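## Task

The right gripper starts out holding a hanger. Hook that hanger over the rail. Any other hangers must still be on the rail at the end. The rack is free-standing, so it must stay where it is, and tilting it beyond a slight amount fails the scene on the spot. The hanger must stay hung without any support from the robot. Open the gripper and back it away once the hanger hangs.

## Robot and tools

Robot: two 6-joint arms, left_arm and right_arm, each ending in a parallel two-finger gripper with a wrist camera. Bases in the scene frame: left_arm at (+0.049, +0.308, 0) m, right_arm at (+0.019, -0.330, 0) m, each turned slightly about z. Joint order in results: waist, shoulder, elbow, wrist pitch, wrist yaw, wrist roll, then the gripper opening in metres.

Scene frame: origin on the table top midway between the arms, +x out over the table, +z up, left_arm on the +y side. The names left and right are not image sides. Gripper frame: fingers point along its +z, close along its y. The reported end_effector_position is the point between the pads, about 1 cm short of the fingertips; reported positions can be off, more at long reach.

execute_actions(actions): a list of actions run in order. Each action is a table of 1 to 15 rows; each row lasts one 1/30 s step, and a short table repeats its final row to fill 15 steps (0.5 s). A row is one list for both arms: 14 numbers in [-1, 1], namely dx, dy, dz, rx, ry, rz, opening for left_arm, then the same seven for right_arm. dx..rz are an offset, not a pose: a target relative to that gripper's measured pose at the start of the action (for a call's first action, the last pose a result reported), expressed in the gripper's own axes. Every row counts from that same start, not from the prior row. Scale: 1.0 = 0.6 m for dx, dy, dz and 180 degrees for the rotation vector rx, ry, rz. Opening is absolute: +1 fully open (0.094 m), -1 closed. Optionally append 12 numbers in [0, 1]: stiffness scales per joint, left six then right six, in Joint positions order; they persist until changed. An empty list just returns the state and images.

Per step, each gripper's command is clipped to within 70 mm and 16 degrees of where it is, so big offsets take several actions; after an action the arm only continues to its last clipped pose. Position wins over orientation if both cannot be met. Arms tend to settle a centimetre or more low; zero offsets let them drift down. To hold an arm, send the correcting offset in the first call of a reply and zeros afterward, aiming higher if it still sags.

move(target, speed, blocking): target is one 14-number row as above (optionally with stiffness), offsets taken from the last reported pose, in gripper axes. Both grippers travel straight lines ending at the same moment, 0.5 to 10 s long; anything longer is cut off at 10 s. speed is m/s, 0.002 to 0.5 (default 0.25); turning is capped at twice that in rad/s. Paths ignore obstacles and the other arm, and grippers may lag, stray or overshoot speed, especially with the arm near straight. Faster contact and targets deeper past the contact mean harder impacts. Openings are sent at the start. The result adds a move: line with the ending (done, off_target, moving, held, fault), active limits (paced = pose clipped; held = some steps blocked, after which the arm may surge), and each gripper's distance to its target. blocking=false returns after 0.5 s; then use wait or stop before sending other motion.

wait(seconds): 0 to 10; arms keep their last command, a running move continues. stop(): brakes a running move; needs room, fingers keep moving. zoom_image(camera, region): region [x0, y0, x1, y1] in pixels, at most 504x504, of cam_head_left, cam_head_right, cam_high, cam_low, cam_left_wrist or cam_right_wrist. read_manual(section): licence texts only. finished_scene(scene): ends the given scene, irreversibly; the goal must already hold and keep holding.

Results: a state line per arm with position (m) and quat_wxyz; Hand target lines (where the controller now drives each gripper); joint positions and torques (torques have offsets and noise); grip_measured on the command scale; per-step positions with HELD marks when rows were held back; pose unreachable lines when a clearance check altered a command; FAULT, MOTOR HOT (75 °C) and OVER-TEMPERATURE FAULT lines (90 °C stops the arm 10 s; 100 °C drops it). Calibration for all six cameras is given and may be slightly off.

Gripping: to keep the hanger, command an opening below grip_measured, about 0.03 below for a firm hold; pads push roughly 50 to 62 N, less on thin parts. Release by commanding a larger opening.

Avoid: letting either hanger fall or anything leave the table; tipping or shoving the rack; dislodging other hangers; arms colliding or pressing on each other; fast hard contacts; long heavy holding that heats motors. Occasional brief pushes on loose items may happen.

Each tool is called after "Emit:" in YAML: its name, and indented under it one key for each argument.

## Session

Emit:
execute_actions:
  actions: []

Scene clock: 0.00 s.
left_arm: end_effector_position=(+0.4196, +0.3823, +0.4155) grip_measured=+1.000 end_effector_quat_wxyz=(+0.711, -0.070, +0.696, +0.068) | right_arm: end_effector_position=(+0.2569, +0.0779, +0.3973) grip_measured=-0.847 end_effector_quat_wxyz=(+0.535, -0.208, +0.806, +0.145)
Joint positions: left_arm=[-0.002  1.038  1.055  0.004  0.    -0.006  0.094] | right_arm=[ 1.169  1.717  1.979 -0.787  0.697  0.369  0.007]
Joint velocities: left_arm=[ 0.002  0.022 -0.007  0.066  0.007  0.007  0.   ] | right_arm=[-0.007  0.012 -0.012  0.007  0.022 -0.037 -0.001]
Joint torques (N m, as the arm reports them, + toward a larger angle): no reading
Hand target (left_arm): +0.416, +0.382, +0.427; +0.721, -0.069, +0.686, +0.068
Hand target (right_arm): +0.257, +0.075, +0.406; +0.542, -0.199, +0.802, +0.151
Joint stiffness scale: left_arm=[1. 1. 1. 1. 1. 1.] | right_arm=[1. 1. 1. 1. 1. 1.]
camera_calibration (this result's frames):
cam_left_wrist: T_world_to_cam=[[0.251875, -0.967686, 0.012, 0.262564], [-0.672958, -0.184045, -0.716418, 0.654139], [0.695476, 0.172372, -0.697568, 0.0536091], [0, 0, 0, 1]] pos_world=[0.336791, 0.36523, 0.502882]
cam_right_wrist: T_world_to_cam=[[0.516687, -0.815116, 0.261955, -0.188595], [-0.505828, -0.537474, -0.67473, 0.479392], [0.690777, 0.21612, -0.690014, 0.187716], [0, 0, 0, 1]] pos_world=[0.210264, 0.0633648, 0.50239]

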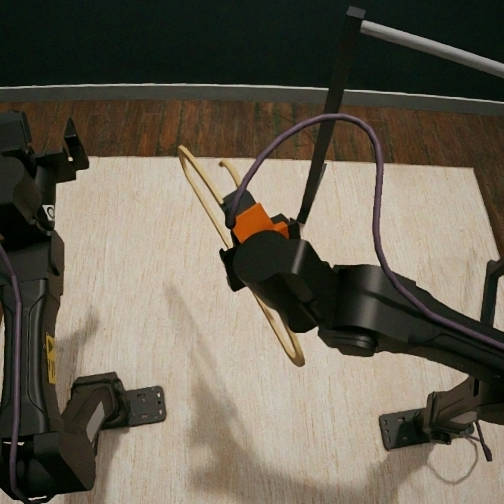

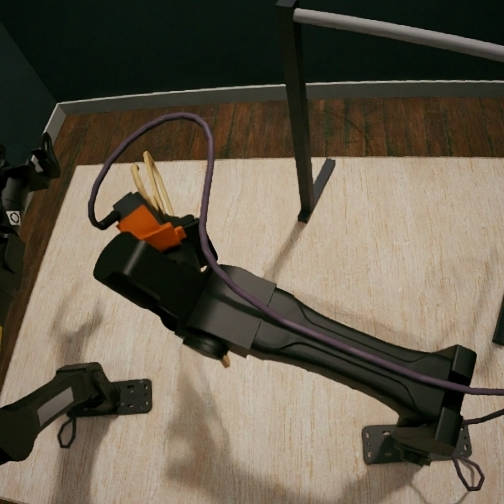

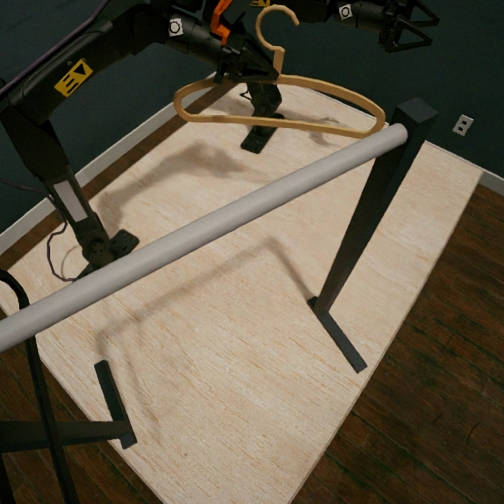

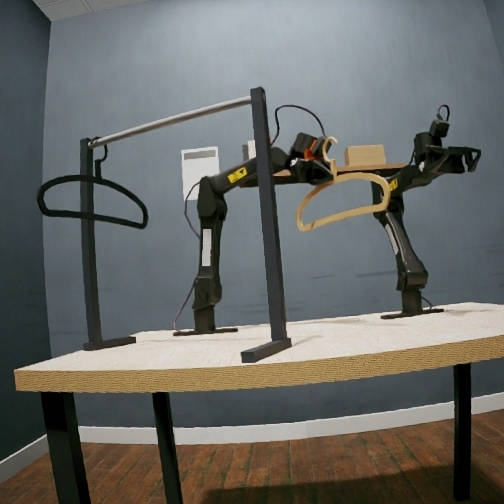

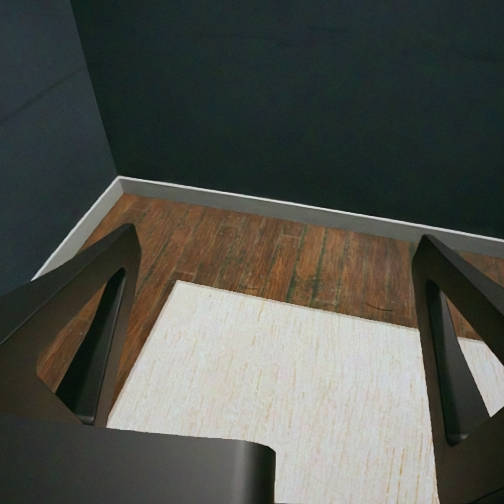

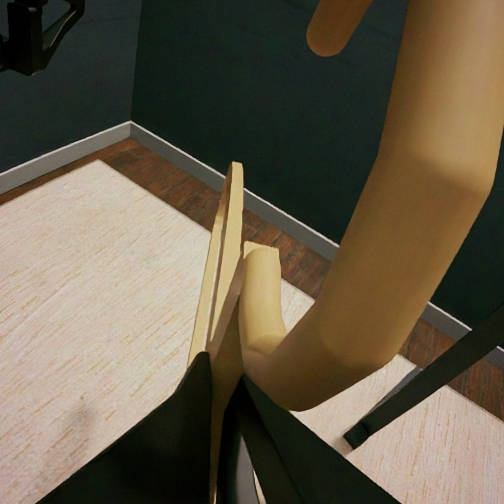

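Emit:
zoom_image:
  camera: "cam_low"
  region: [20, 70, 300, 250]

Emit:
zoom_image:
  camera: "cam_high"
  region: [160, 0, 460, 180]

Emit:
zoom_image:
  camera: "cam_low"
  region: [260, 100, 420, 250]

Emit:
zoom_image:
  camera: "cam_head_left"
  region: [164, 0, 504, 380]

Region (20, 70, 300, 250) of cam_low's 504x504 image, scaled by 1.800, with more detail than that image has; it fills the top 324 rows of this view, and the rest is white.

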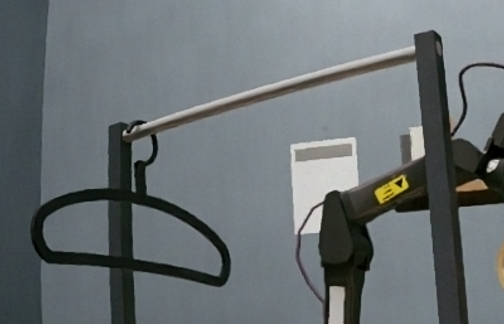

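Region (160, 0, 460, 180) of cam_high's 504x504 image, scaled by 1.680, with more detail than that image has; it fills the top 302 rows of this view, and the rest is white.

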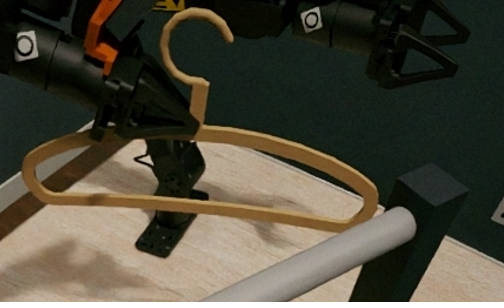

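Region (260, 100, 420, 250) of cam_low's 504x504 image, scaled by 3.150, with more detail than that image has; it fills the top 472 rows of this view, and the rest is white.

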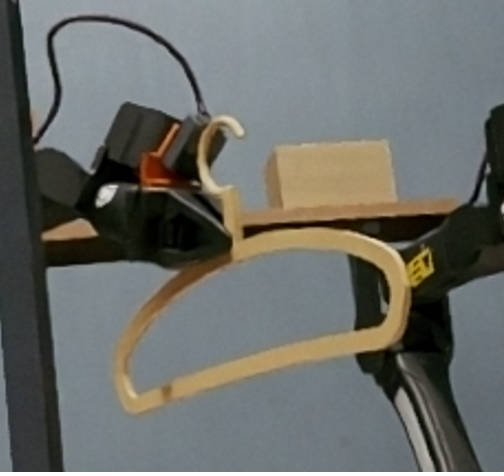

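Region (164, 0, 504, 380) of cam_head_left's 504x504 image, scaled by 1.326, with more detail than that image has; it fills the left 451 columns of this view, and the rest is white.

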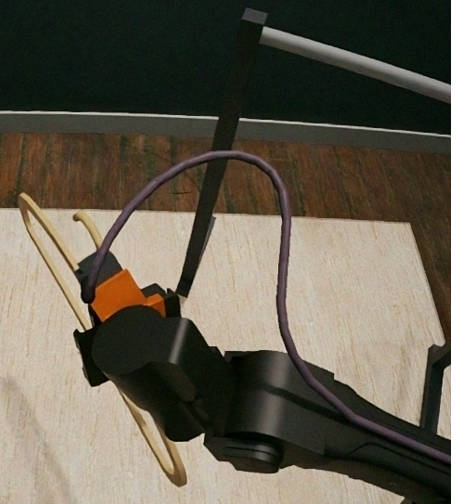

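Emit:
move:
  target: [-0.02,0,-0.006,0,-0.008,0,1, 0.008,-0.4195,-0.174,0.1517,-0.01,0.0634,-0.885]
  speed: 0.2

Scene clock: 62.07 s.
left_arm: end_effector_position=(+0.4196, +0.3823, +0.4155) grip_measured=+1.000 end_effector_quat_wxyz=(+0.711, -0.070, +0.696, +0.068) | right_arm: end_effector_position=(+0.2952, -0.1826, +0.4268) grip_measured=-0.858 end_effector_quat_wxyz=(+0.558, +0.002, +0.830, +0.010)
Joint positions: left_arm=[-0.002  1.038  1.055  0.004  0.    -0.006  0.094] | right_arm=[ 0.795  1.234  1.704 -1.047  0.809  0.461  0.007]
Joint velocities: left_arm=[0.012 0.007 0.012 0.095 0.022 0.066 0.   ] | right_arm=[-0.002  0.007  0.007 -0.066 -0.095 -0.037  0.   ]
Joint torques (N m, as the arm reports them, + toward a larger angle): left_arm=[ 0.06 -3.23 10.11  1.73 -0.01 -0.01] | right_arm=[-0.81 -4.27  6.14  1.61  0.28 -0.06]
Hand target (left_arm): +0.416, +0.381, +0.427; +0.720, -0.070, +0.687, +0.068
Hand target (right_arm): +0.293, -0.191, +0.432; +0.564, +0.009, +0.825, +0.008
Off the commanded pose (left_arm): 0.013 m, 1 deg.
Off the commanded pose (right_arm): 0.008 m, 1 deg.
Joint stiffness scale: left_arm=[1. 1. 1. 1. 1. 1.] | right_arm=[1. 1. 1. 1. 1. 1.]
move: off_target (left_arm)
camera_calibration (this result's frames):
cam_left_wrist: T_world_to_cam=[[0.251875, -0.967686, 0.012, 0.262564], [-0.672958, -0.184045, -0.716418, 0.654139], [0.695476, 0.172372, -0.697568, 0.0536091], [0, 0, 0, 1]] pos_world=[0.336791, 0.36523, 0.502882]
cam_right_wrist: T_world_to_cam=[[0.0559065, -0.965363, 0.254852, -0.316811], [-0.696817, -0.220533, -0.682504, 0.496236], [0.715067, -0.139429, -0.68501, 0.163656], [0, 0, 0, 1]] pos_world=[0.246472, -0.173582, 0.531529]

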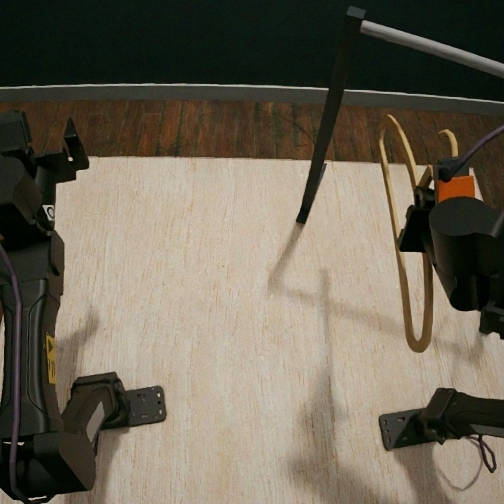

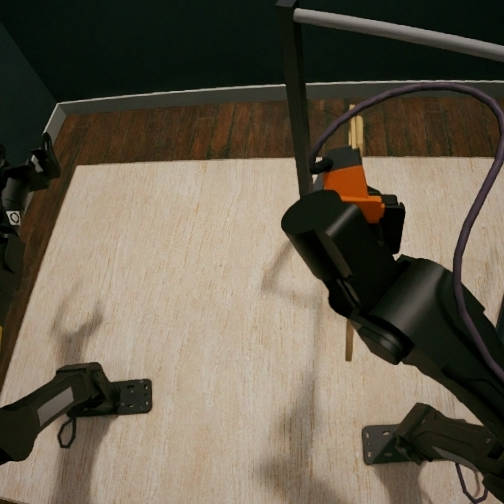

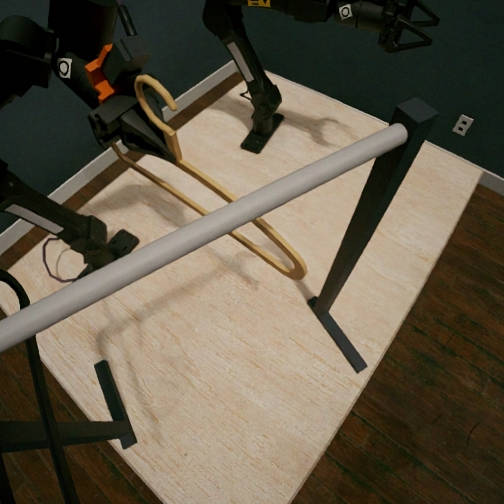

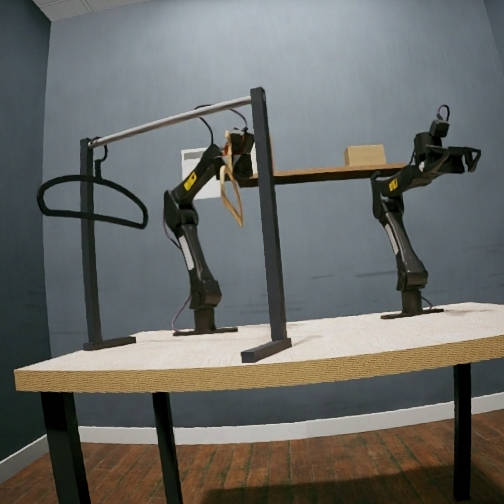

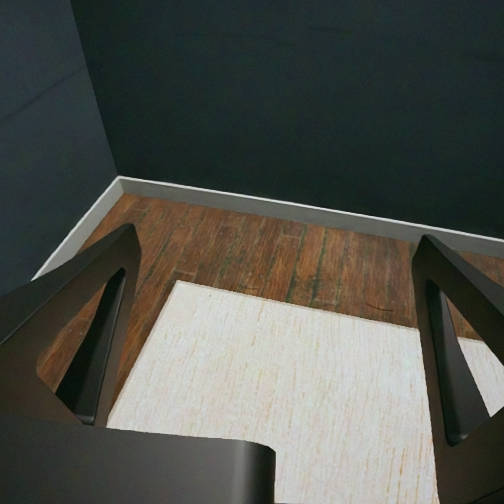

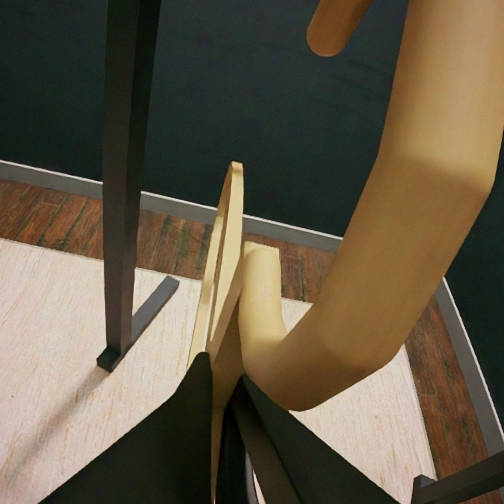

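Emit:
move:
  target: [-0.02,0,-0.006,0,-0.008,0,1, -0.1475,-0.118,0.187,0.0926,-0.008,0.032,-0.885]
  speed: 0.15

Emit:
zoom_image:
  camera: "cam_low"
  region: [150, 70, 280, 180]

Emit:
zoom_image:
  camera: "cam_high"
  region: [100, 100, 340, 300]

Scene clock: 75.50 s.
left_arm: end_effector_position=(+0.4196, +0.3823, +0.4155) grip_measured=+1.000 end_effector_quat_wxyz=(+0.711, -0.070, +0.696, +0.068) | right_arm: end_effector_position=(+0.4351, -0.2512, +0.4544) grip_measured=-0.858 end_effector_quat_wxyz=(+0.553, +0.120, +0.821, -0.081)
Joint positions: left_arm=[-0.002  1.038  1.055  0.004  0.    -0.006  0.094] | right_arm=[ 0.335  1.658  2.178 -1.024  0.677  0.332  0.007]
Joint velocities: left_arm=[ 0.022 -0.012  0.017  0.007 -0.022  0.007  0.   ] | right_arm=[-0.017 -0.007  0.076  0.007 -0.007  0.007  0.   ]
Joint torques (N m, as the arm reports them, + toward a larger angle): left_arm=[ 0.04 -3.2  10.06  1.73  0.    0.  ] | right_arm=[-0.69 -6.34  8.62  1.71  0.2  -0.09]
Hand target (left_arm): +0.416, +0.381, +0.427; +0.720, -0.070, +0.687, +0.068
Hand target (right_arm): +0.434, -0.256, +0.465; +0.562, +0.126, +0.814, -0.080
Off the commanded pose (left_arm): 0.013 m, 1 deg.
Off the commanded pose (right_arm): 0.011 m, 1 deg.
Joint stiffness scale: left_arm=[1. 1. 1. 1. 1. 1.] | right_arm=[1. 1. 1. 1. 1. 1.]
move: off_target (left_arm, right_arm)
camera_calibration (this result's frames):
cam_left_wrist: T_world_to_cam=[[0.251875, -0.967686, 0.012, 0.262564], [-0.672958, -0.184045, -0.716418, 0.654139], [0.695476, 0.172372, -0.697568, 0.0536091], [0, 0, 0, 1]] pos_world=[0.336791, 0.36523, 0.502882]
cam_right_wrist: T_world_to_cam=[[-0.228443, -0.934294, 0.273696, -0.274997], [-0.734512, -0.0191172, -0.678326, 0.662556], [0.638988, -0.355992, -0.681883, 0.0502164], [0, 0, 0, 1]] pos_world=[0.391747, -0.226385, 0.558936]

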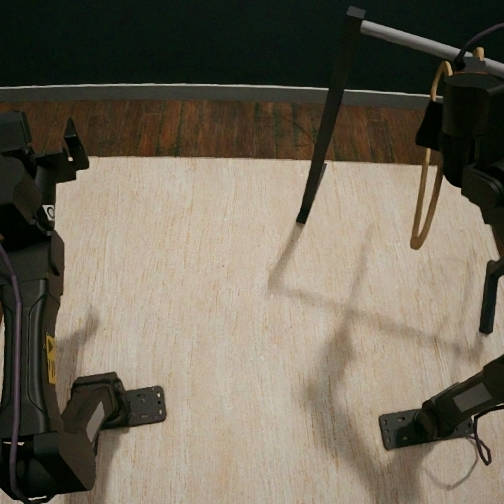

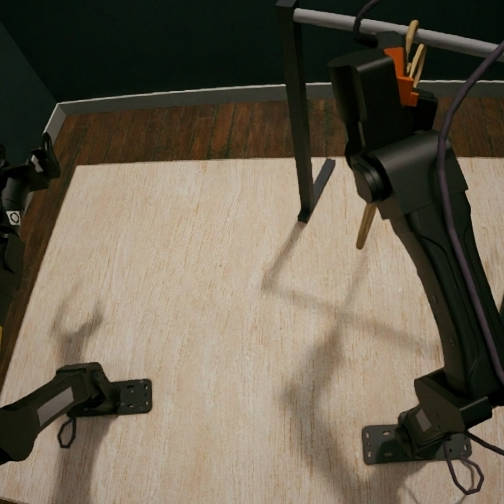

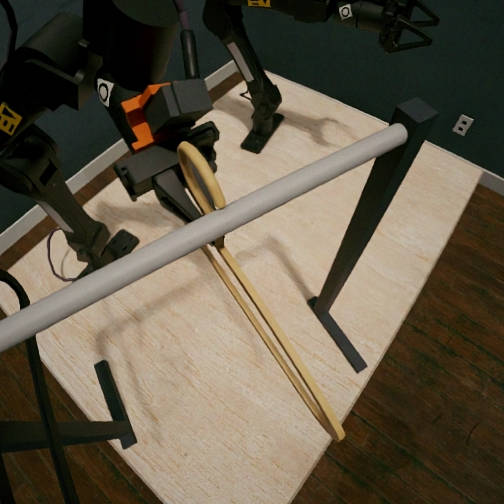

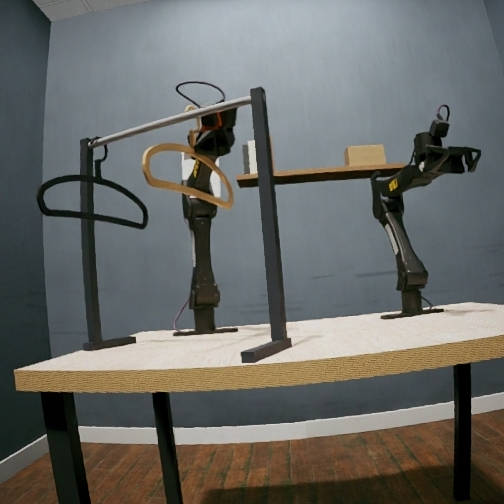

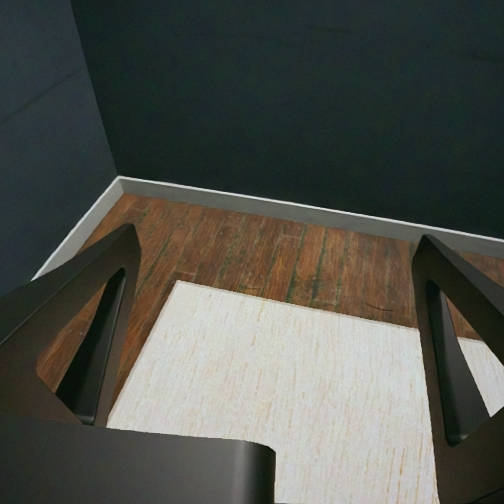

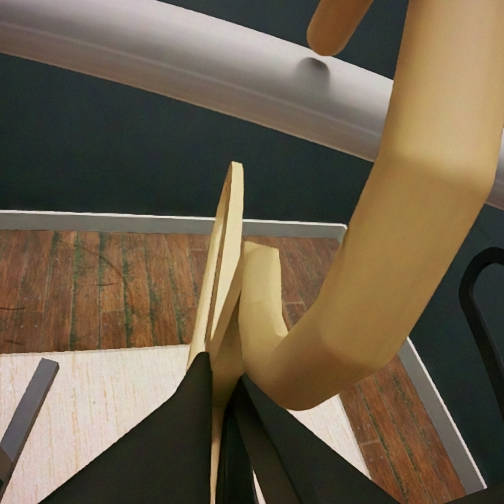

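Region (150, 70, 280, 180) of cam_low's 504x504 image, scaled by 3.877, with more detail than that image has; it fills the top 426 rows of this view, and the rest is white.

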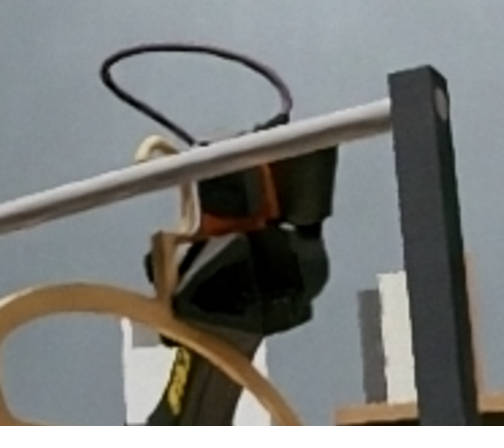

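Region (100, 100, 340, 300) of cam_high's 504x504 image, scaled by 2.100, with more detail than that image has.

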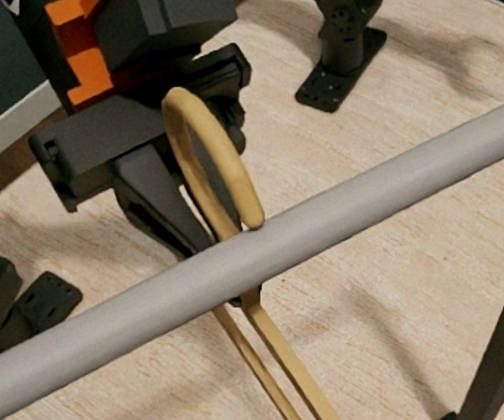

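Emit:
execute_actions:
  actions:
    - [[-0.02,0,-0.006,0,-0.008,0,1, -0.019,-0.0085,-0.007,0,-0.007,0,-0.885],[-0.02,0,-0.006,0,-0.008,0,1, -0.0215,-0.0085,-0.008,0,-0.007,0,-0.885],[-0.02,0,-0.006,0,-0.008,0,1, -0.024,-0.0085,-0.009,0,-0.007,0,-0.885],[-0.02,0,-0.006,0,-0.008,0,1, -0.0265,-0.0085,-0.010,0,-0.007,0,-0.885],[-0.02,0,-0.006,0,-0.008,0,1, -0.029,-0.0085,-0.011,0,-0.007,0,-0.885],[-0.02,0,-0.006,0,-0.008,0,1, -0.031,-0.0085,-0.012,0,-0.007,0,-0.885],[-0.02,0,-0.006,0,-0.008,0,1, -0.033,-0.0085,-0.0127,0,-0.007,0,-0.885]]

Emit:
zoom_image:
  camera: "cam_low"
  region: [150, 70, 280, 180]

Scene clock: 132.03 s.
left_arm: end_effector_position=(+0.4196, +0.3823, +0.4155) grip_measured=+1.000 end_effector_quat_wxyz=(+0.711, -0.070, +0.696, +0.068) | right_arm: end_effector_position=(+0.4324, -0.2516, +0.4717) grip_measured=-0.858 end_effector_quat_wxyz=(+0.560, +0.115, +0.817, -0.077)
Joint positions: left_arm=[-0.002  1.038  1.055  0.004  0.    -0.006  0.094] | right_arm=[ 0.335  1.691  2.291 -1.079  0.671  0.316  0.007]
Joint velocities: left_arm=[ 0.012 -0.007 -0.007 -0.022 -0.007 -0.007  0.   ] | right_arm=[-0.007  0.012  0.012 -0.154  0.051 -0.022  0.001]
Joint torques (N m, as the arm reports them, + toward a larger angle): left_arm=[ 0.06 -3.21 10.09  1.74 -0.01  0.  ] | right_arm=[-0.91 -5.49  8.    1.82  0.18 -0.1 ]
Hand target (left_arm): +0.416, +0.381, +0.427; +0.720, -0.070, +0.687, +0.068
Hand target (right_arm): +0.434, -0.256, +0.475; +0.562, +0.119, +0.814, -0.082
Off the commanded pose (left_arm): 0.013 m, 1 deg.
Off the commanded pose (right_arm): 0.006 m, 1 deg.
Joint stiffness scale: left_arm=[1. 1. 1. 1. 1. 1.] | right_arm=[1. 1. 1. 1. 1. 1.]
Step readings (end_effector_position):
0: left_arm (+0.4196, +0.3823, +0.4155) | right_arm (+0.4346, -0.2515, +0.4546)
1: left_arm (+0.4196, +0.3823, +0.4155) | right_arm (+0.4346, -0.2514, +0.4546)
2: left_arm (+0.4196, +0.3823, +0.4155) | right_arm (+0.4344, -0.2512, +0.4549)
4: left_arm (+0.4196, +0.3823, +0.4155) | right_arm (+0.4343, -0.2509, +0.4572)
8: left_arm (+0.4196, +0.3823, +0.4155) | right_arm (+0.4342, -0.2508, +0.4670)
15: end_effector_position above
camera_calibration (this result's frames):
cam_left_wrist: T_world_to_cam=[[0.251875, -0.967686, 0.012, 0.262564], [-0.672958, -0.184045, -0.716418, 0.654139], [0.695476, 0.172372, -0.697568, 0.0536091], [0, 0, 0, 1]] pos_world=[0.336791, 0.36523, 0.502882]
cam_right_wrist: T_world_to_cam=[[-0.222165, -0.936476, 0.271397, -0.282866], [-0.72282, -0.0286167, -0.690443, 0.670567], [0.65435, -0.349563, -0.670546, 0.0532288], [0, 0, 0, 1]] pos_world=[0.387026, -0.227101, 0.57545]

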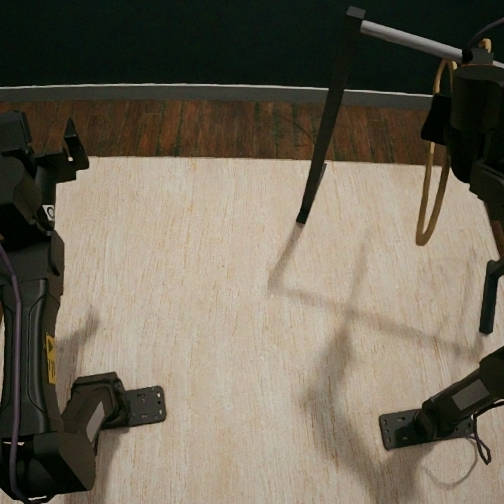

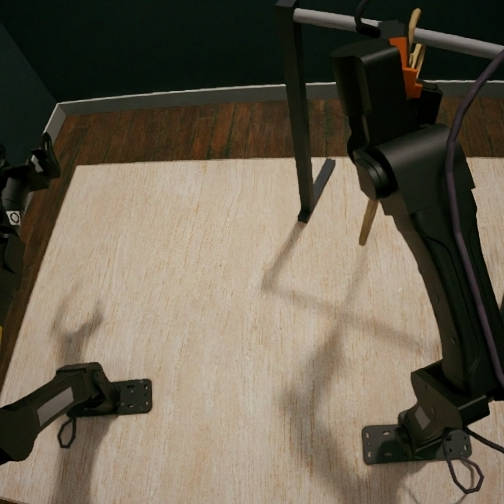

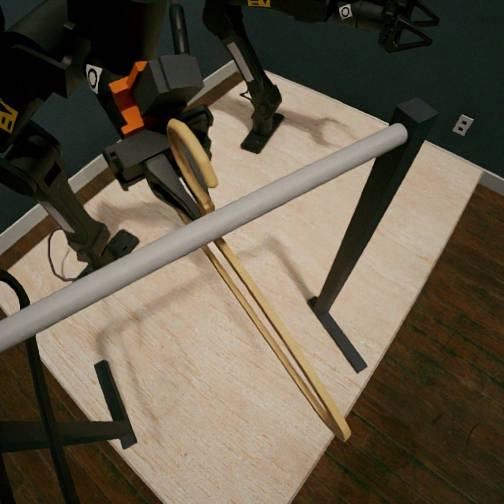

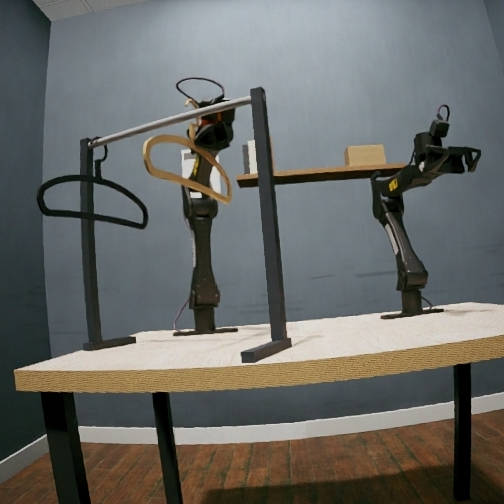

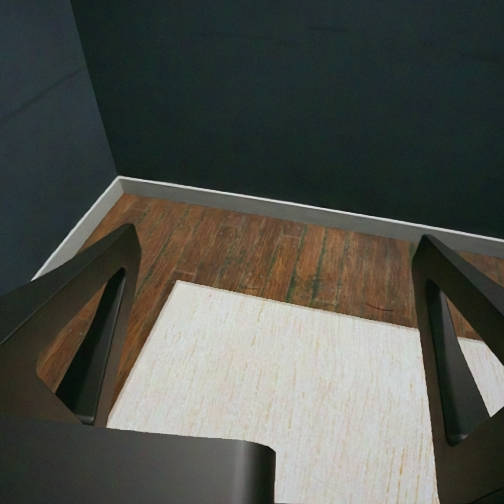

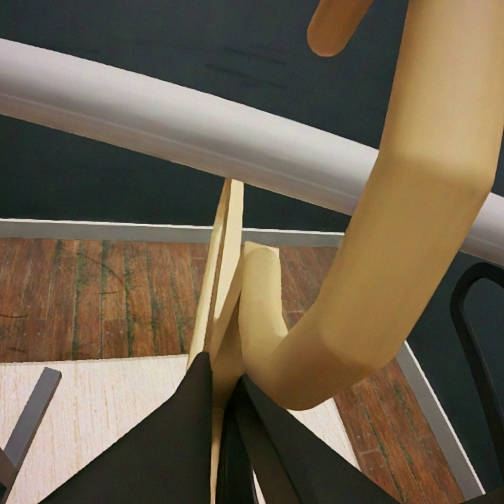

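Region (150, 70, 280, 180) of cam_low's 504x504 image, scaled by 3.877, with more detail than that image has; it fills the top 426 rows of this view, and the rest is white.

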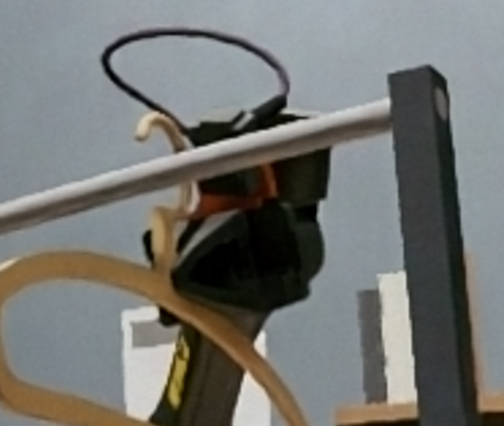

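Emit:
move:
  target: [-0.02,0,-0.006,0,-0.008,0,1, -0.002,-0.007,0.071,0,-0.002,0,-0.885]
  speed: 0.05

Emit:
zoom_image:
  camera: "cam_low"
  region: [150, 70, 280, 180]

Emit:
zoom_image:
  camera: "cam_high"
  region: [100, 100, 340, 300]

Scene clock: 153.03 s.
left_arm: end_effector_position=(+0.4196, +0.3823, +0.4155) grip_measured=+1.000 end_effector_quat_wxyz=(+0.711, -0.070, +0.696, +0.068) | right_arm: end_effector_position=(+0.4652, -0.2649, +0.4504) grip_measured=-0.858 end_effector_quat_wxyz=(+0.549, +0.109, +0.825, -0.080)
Joint positions: left_arm=[-0.002  1.038  1.055  0.004  0.    -0.006  0.094] | right_arm=[ 0.246  1.728  2.239 -0.989  0.582  0.266  0.007]
Joint velocities: left_arm=[-0.007  0.012  0.007 -0.066  0.037  0.022  0.   ] | right_arm=[ 0.007  0.002  0.002  0.007  0.051  0.037 -0.   ]
Joint torques (N m, as the arm reports them, + toward a larger angle): left_arm=[ 0.05 -3.21 10.1   1.74 -0.01  0.  ] | right_arm=[-0.78 -7.01  6.4   2.12  0.21 -0.08]
Hand target (left_arm): +0.416, +0.381, +0.427; +0.720, -0.070, +0.687, +0.068
Hand target (right_arm): +0.470, -0.268, +0.458; +0.562, +0.115, +0.815, -0.077
Off the commanded pose (left_arm): 0.013 m, 1 deg.
Off the commanded pose (right_arm): 0.009 m, 2 deg.
Joint stiffness scale: left_arm=[1. 1. 1. 1. 1. 1.] | right_arm=[1. 1. 1. 1. 1. 1.]
move: off_target (left_arm)
camera_calibration (this result's frames):
cam_left_wrist: T_world_to_cam=[[0.251875, -0.967686, 0.012, 0.262564], [-0.672958, -0.184045, -0.716418, 0.654139], [0.695476, 0.172372, -0.697568, 0.0536091], [0, 0, 0, 1]] pos_world=[0.336791, 0.36523, 0.502882]
cam_right_wrist: T_world_to_cam=[[-0.207353, -0.936213, 0.283742, -0.294652], [-0.741856, -0.0385855, -0.669448, 0.67589], [0.637695, -0.349308, -0.686534, 0.0278871], [0, 0, 0, 1]] pos_world=[0.422532, -0.240037, 0.555224]

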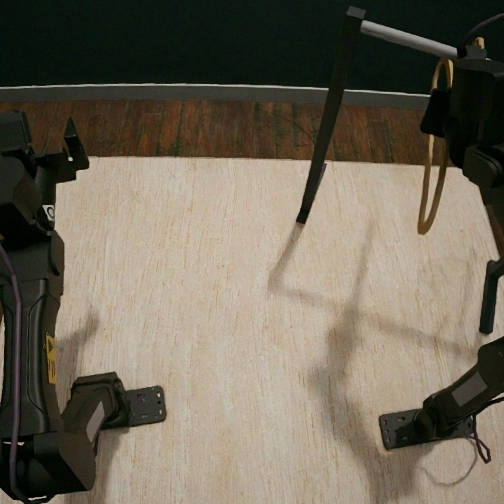

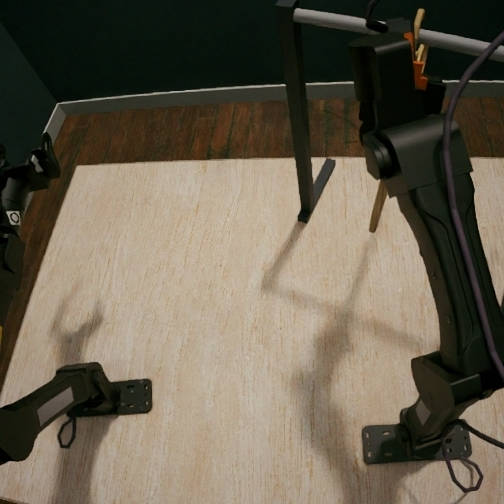

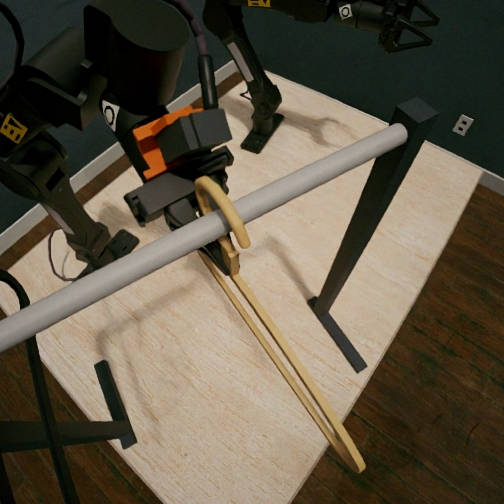

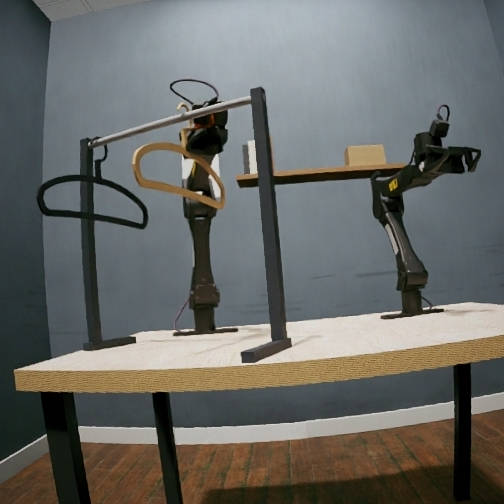

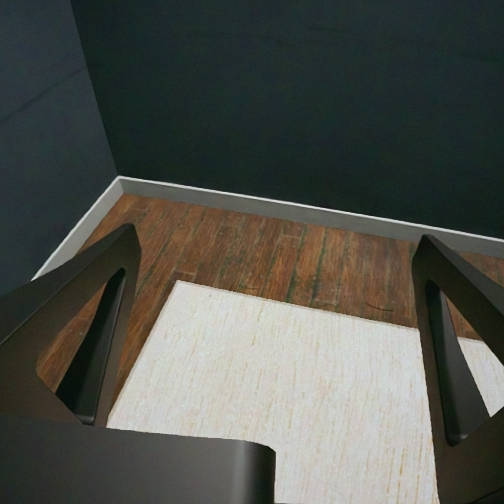

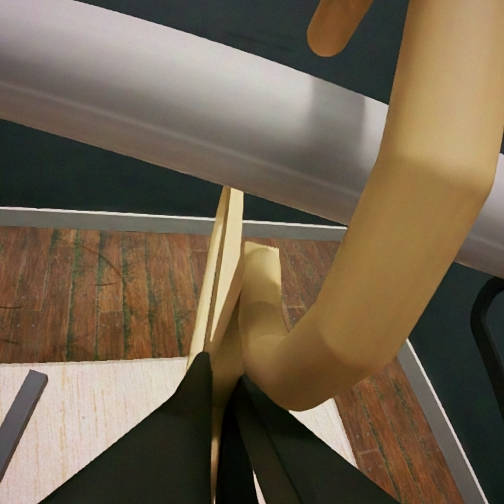

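Region (150, 70, 280, 180) of cam_low's 504x504 image, scaled by 3.877, with more detail than that image has; it fills the top 426 rows of this view, and the rest is white.

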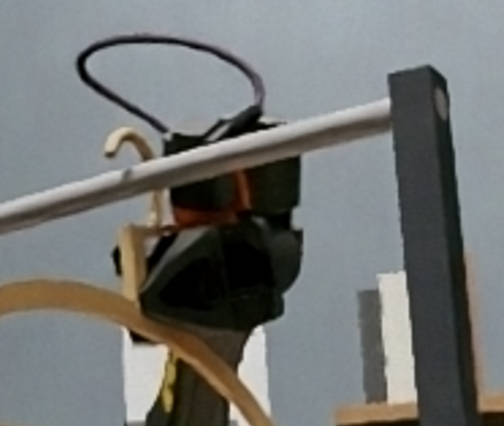

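Region (100, 100, 340, 300) of cam_high's 504x504 image, scaled by 2.100, with more detail than that image has.

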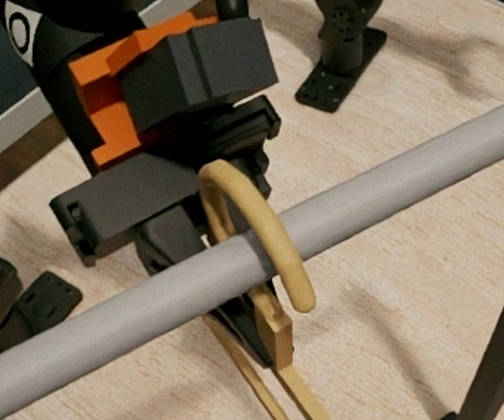

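Emit:
execute_actions:
  actions:
    - [[-0.02,0,-0.006,0,-0.008,0,1, -0.0135,-0.0025,0.0045,0,-0.009,0,-0.885],[-0.02,0,-0.006,0,-0.008,0,1, -0.011,-0.0025,0.0055,0,-0.009,0,-0.885],[-0.02,0,-0.006,0,-0.008,0,1, -0.0085,-0.0025,0.0065,0,-0.009,0,-0.885],[-0.02,0,-0.006,0,-0.008,0,1, -0.006,-0.0025,0.0075,0,-0.009,0,-0.885],[-0.02,0,-0.006,0,-0.008,0,1, -0.0035,-0.0025,0.0085,0,-0.009,0,-0.885],[-0.02,0,-0.006,0,-0.008,0,1, -0.001,-0.0025,0.0095,0,-0.009,0,-0.885],[-0.02,0,-0.006,0,-0.008,0,1, 0.0015,-0.0025,0.0105,0,-0.009,0,-0.885],[-0.02,0,-0.006,0,-0.008,0,1, 0.004,-0.0025,0.0115,0,-0.009,0,-0.885],[-0.02,0,-0.006,0,-0.008,0,1, 0.0065,-0.0025,0.0125,0,-0.009,0,-0.885],[-0.02,0,-0.006,0,-0.008,0,1, 0.009,-0.0025,0.0135,0,-0.009,0,-0.885],[-0.02,0,-0.006,0,-0.008,0,1, 0.011,-0.0025,0.0145,0,-0.009,0,-0.885],[-0.02,0,-0.006,0,-0.008,0,1, 0.0133,-0.0025,0.0157,0,-0.009,0,-0.885]]

Emit:
wait:
  seconds: 0

Emit:
zoom_image:
  camera: "cam_low"
  region: [150, 70, 280, 180]

Scene clock: 183.70 s.
left_arm: end_effector_position=(+0.4196, +0.3823, +0.4155) grip_measured=+1.000 end_effector_quat_wxyz=(+0.711, -0.070, +0.696, +0.068) | right_arm: end_effector_position=(+0.4726, -0.2620, +0.4339) grip_measured=-0.858 end_effector_quat_wxyz=(+0.552, +0.104, +0.823, -0.082)
Joint positions: left_arm=[-0.002  1.038  1.055  0.004  0.    -0.006  0.094] | right_arm=[ 0.246  1.69   2.097 -0.874  0.581  0.249  0.007]
Joint velocities: left_arm=[-0.002 -0.002 -0.002 -0.007  0.051  0.11   0.   ] | right_arm=[-0.012 -0.037 -0.105  0.066 -0.022 -0.095 -0.   ]
Joint torques (N m, as the arm reports them, + toward a larger angle): left_arm=[ 0.06 -3.23 10.09  1.73 -0.01 -0.01] | right_arm=[-1.03 -8.64  5.85  1.81  0.13 -0.03]
Hand target (left_arm): +0.416, +0.381, +0.427; +0.720, -0.070, +0.687, +0.068
Hand target (right_arm): +0.470, -0.268, +0.440; +0.560, +0.108, +0.817, -0.081
Off the commanded pose (left_arm): 0.013 m, 1 deg.
Off the commanded pose (right_arm): 0.009 m, 1 deg.
Joint stiffness scale: left_arm=[1. 1. 1. 1. 1. 1.] | right_arm=[1. 1. 1. 1. 1. 1.]
Step readings (end_effector_position):
0: left_arm (+0.4196, +0.3823, +0.4155) | right_arm (+0.4653, -0.2647, +0.4507)
1: left_arm (+0.4196, +0.3823, +0.4155) | right_arm (+0.4654, -0.2647, +0.4507)
2: left_arm (+0.4196, +0.3823, +0.4155) | right_arm (+0.4656, -0.2645, +0.4503)
4: left_arm (+0.4196, +0.3823, +0.4155) | right_arm (+0.4672, -0.2639, +0.4478)
8: left_arm (+0.4196, +0.3823, +0.4155) | right_arm (+0.4736, -0.2621, +0.4342)
15: end_effector_position above
camera_calibration (this result's frames):
cam_left_wrist: T_world_to_cam=[[0.251875, -0.967686, 0.012, 0.262564], [-0.672958, -0.184045, -0.716418, 0.654139], [0.695476, 0.172372, -0.697568, 0.0536091], [0, 0, 0, 1]] pos_world=[0.336791, 0.36523, 0.502882]
cam_right_wrist: T_world_to_cam=[[-0.202313, -0.934509, 0.292851, -0.291543], [-0.737553, -0.0513319, -0.673336, 0.666802], [0.644271, -0.352218, -0.678865, 0.00561938], [0, 0, 0, 1]] pos_world=[0.429198, -0.236242, 0.538175]

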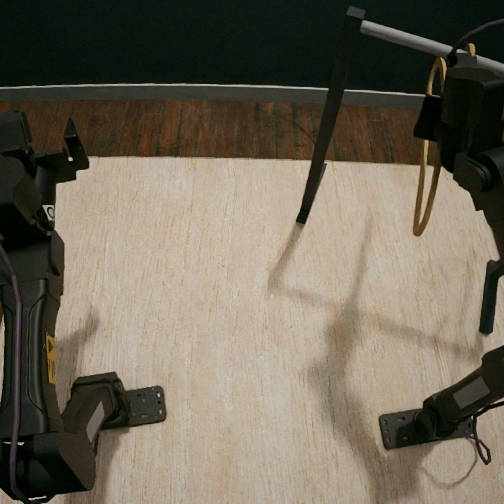

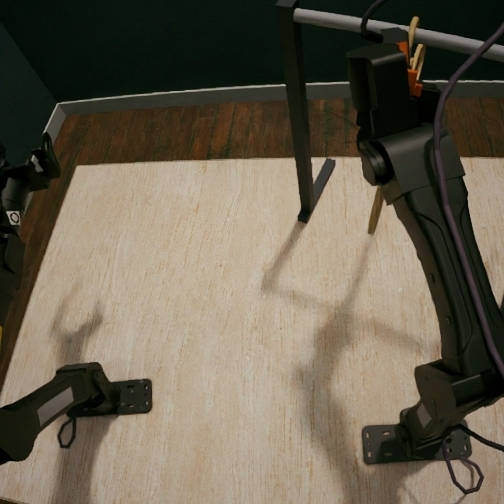

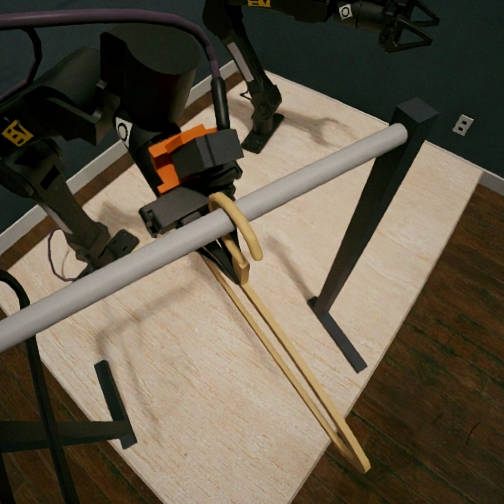

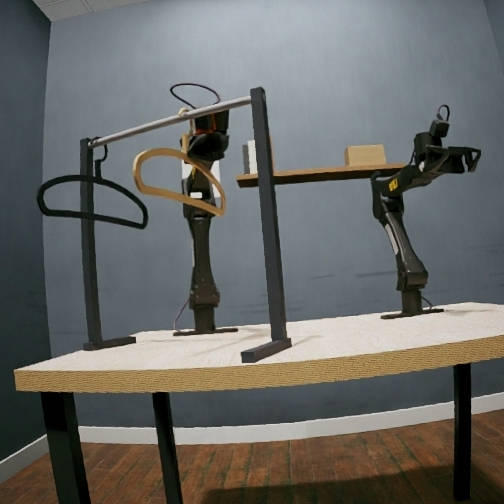

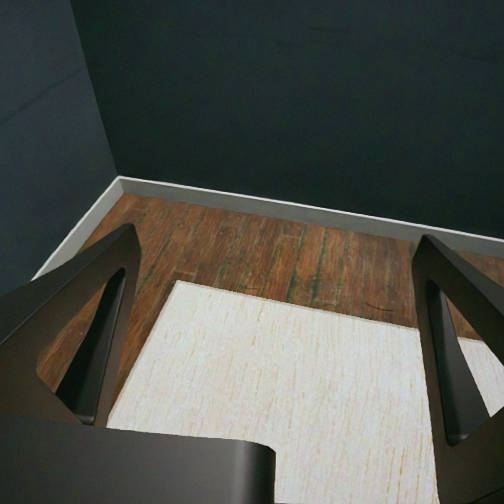

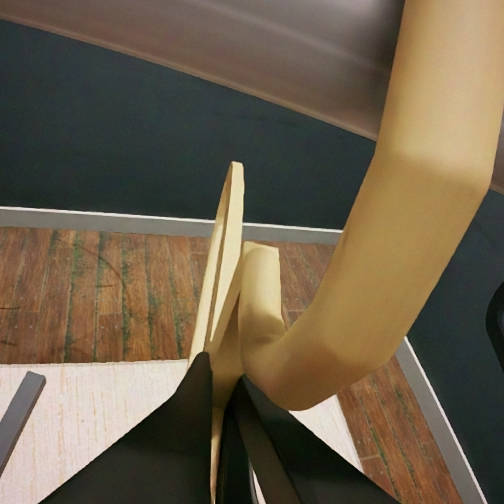

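Scene clock: 183.70 s.
left_arm: end_effector_position=(+0.4196, +0.3823, +0.4155) grip_measured=+1.000 end_effector_quat_wxyz=(+0.711, -0.070, +0.696, +0.068) | right_arm: end_effector_position=(+0.4726, -0.2620, +0.4339) grip_measured=-0.858 end_effector_quat_wxyz=(+0.552, +0.104, +0.823, -0.082)
Joint positions: left_arm=[-0.002  1.038  1.055  0.004  0.    -0.006  0.094] | right_arm=[ 0.246  1.69   2.097 -0.874  0.581  0.249  0.007]
Joint velocities: left_arm=[-0.002 -0.002 -0.002 -0.007  0.051  0.11   0.   ] | right_arm=[-0.012 -0.037 -0.105  0.066 -0.022 -0.095 -0.   ]
Joint torques (N m, as the arm reports them, + toward a larger angle): left_arm=[ 0.06 -3.23 10.09  1.73 -0.01 -0.01] | right_arm=[-1.03 -8.64  5.85  1.81  0.13 -0.03]
Hand target (left_arm): +0.416, +0.381, +0.427; +0.720, -0.070, +0.687, +0.068
Hand target (right_arm): +0.470, -0.268, +0.440; +0.560, +0.108, +0.817, -0.081
Off the commanded pose (left_arm): 0.013 m, 1 deg.
Off the commanded pose (right_arm): 0.009 m, 1 deg.
Joint stiffness scale: left_arm=[1. 1. 1. 1. 1. 1.] | right_arm=[1. 1. 1. 1. 1. 1.]
camera_calibration (this result's frames):
cam_left_wrist: T_world_to_cam=[[0.251875, -0.967686, 0.012, 0.262564], [-0.672958, -0.184045, -0.716418, 0.654139], [0.695476, 0.172372, -0.697568, 0.0536091], [0, 0, 0, 1]] pos_world=[0.336791, 0.36523, 0.502882]
cam_right_wrist: T_world_to_cam=[[-0.202313, -0.934509, 0.292851, -0.291543], [-0.737553, -0.0513319, -0.673336, 0.666802], [0.644271, -0.352218, -0.678865, 0.00561938], [0, 0, 0, 1]] pos_world=[0.429198, -0.236242, 0.538175]

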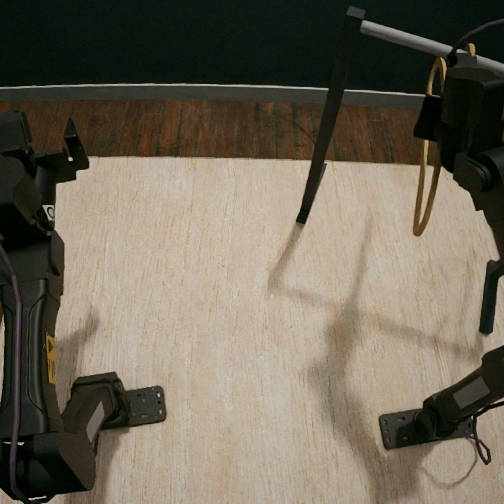

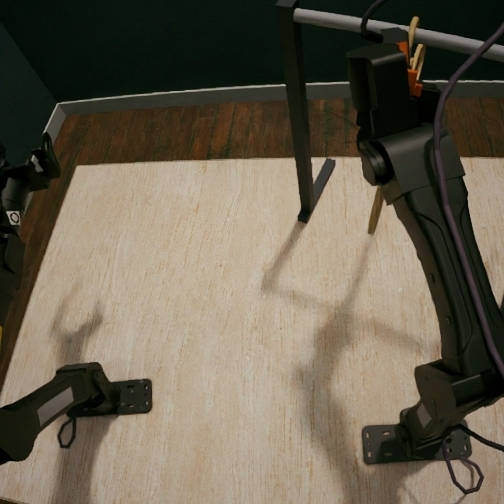

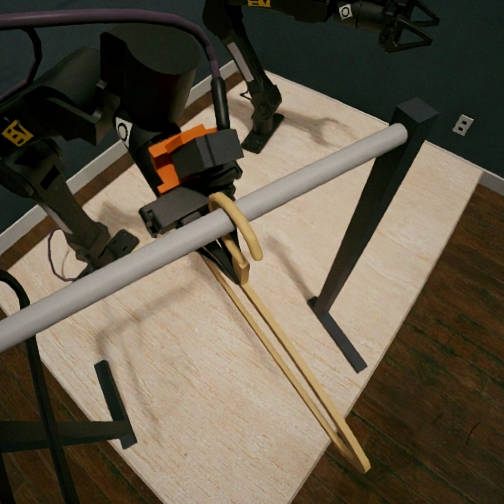

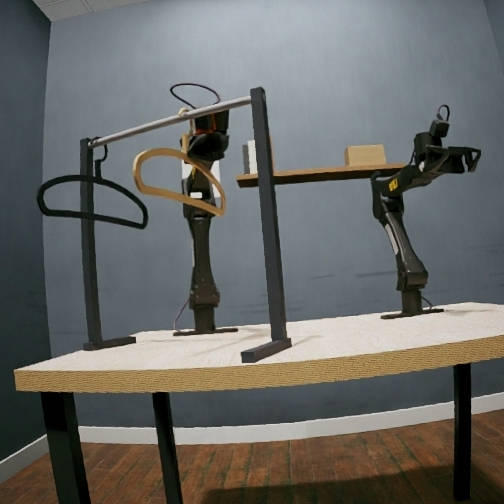

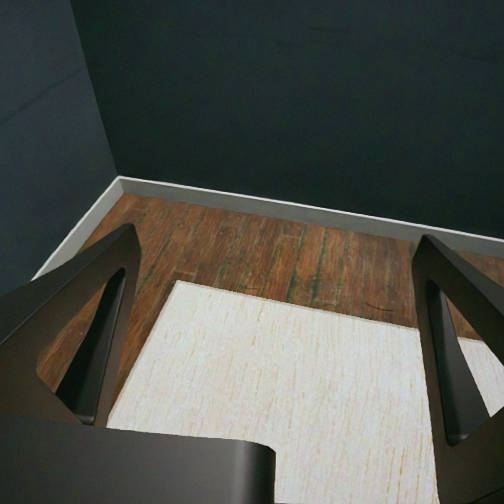

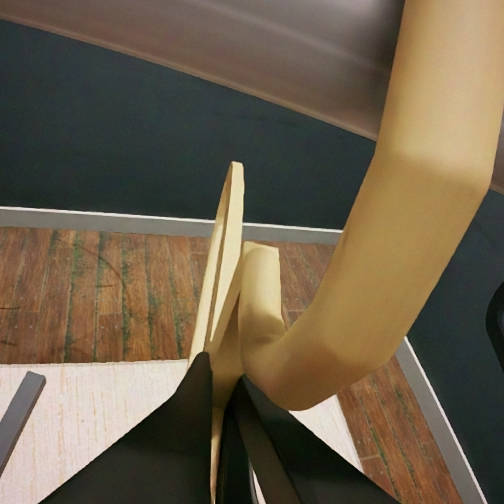

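Region (150, 70, 280, 180) of cam_low's 504x504 image, scaled by 3.877, with more detail than that image has; it fills the top 426 rows of this view, and the rest is white.

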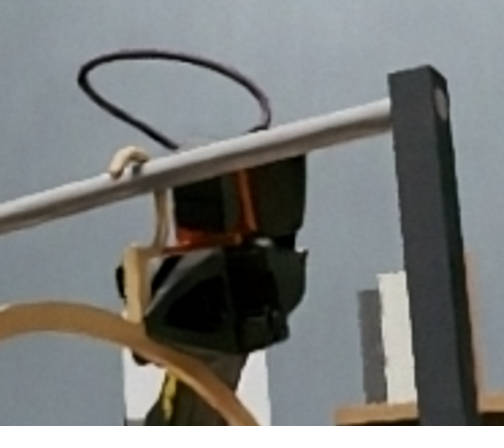

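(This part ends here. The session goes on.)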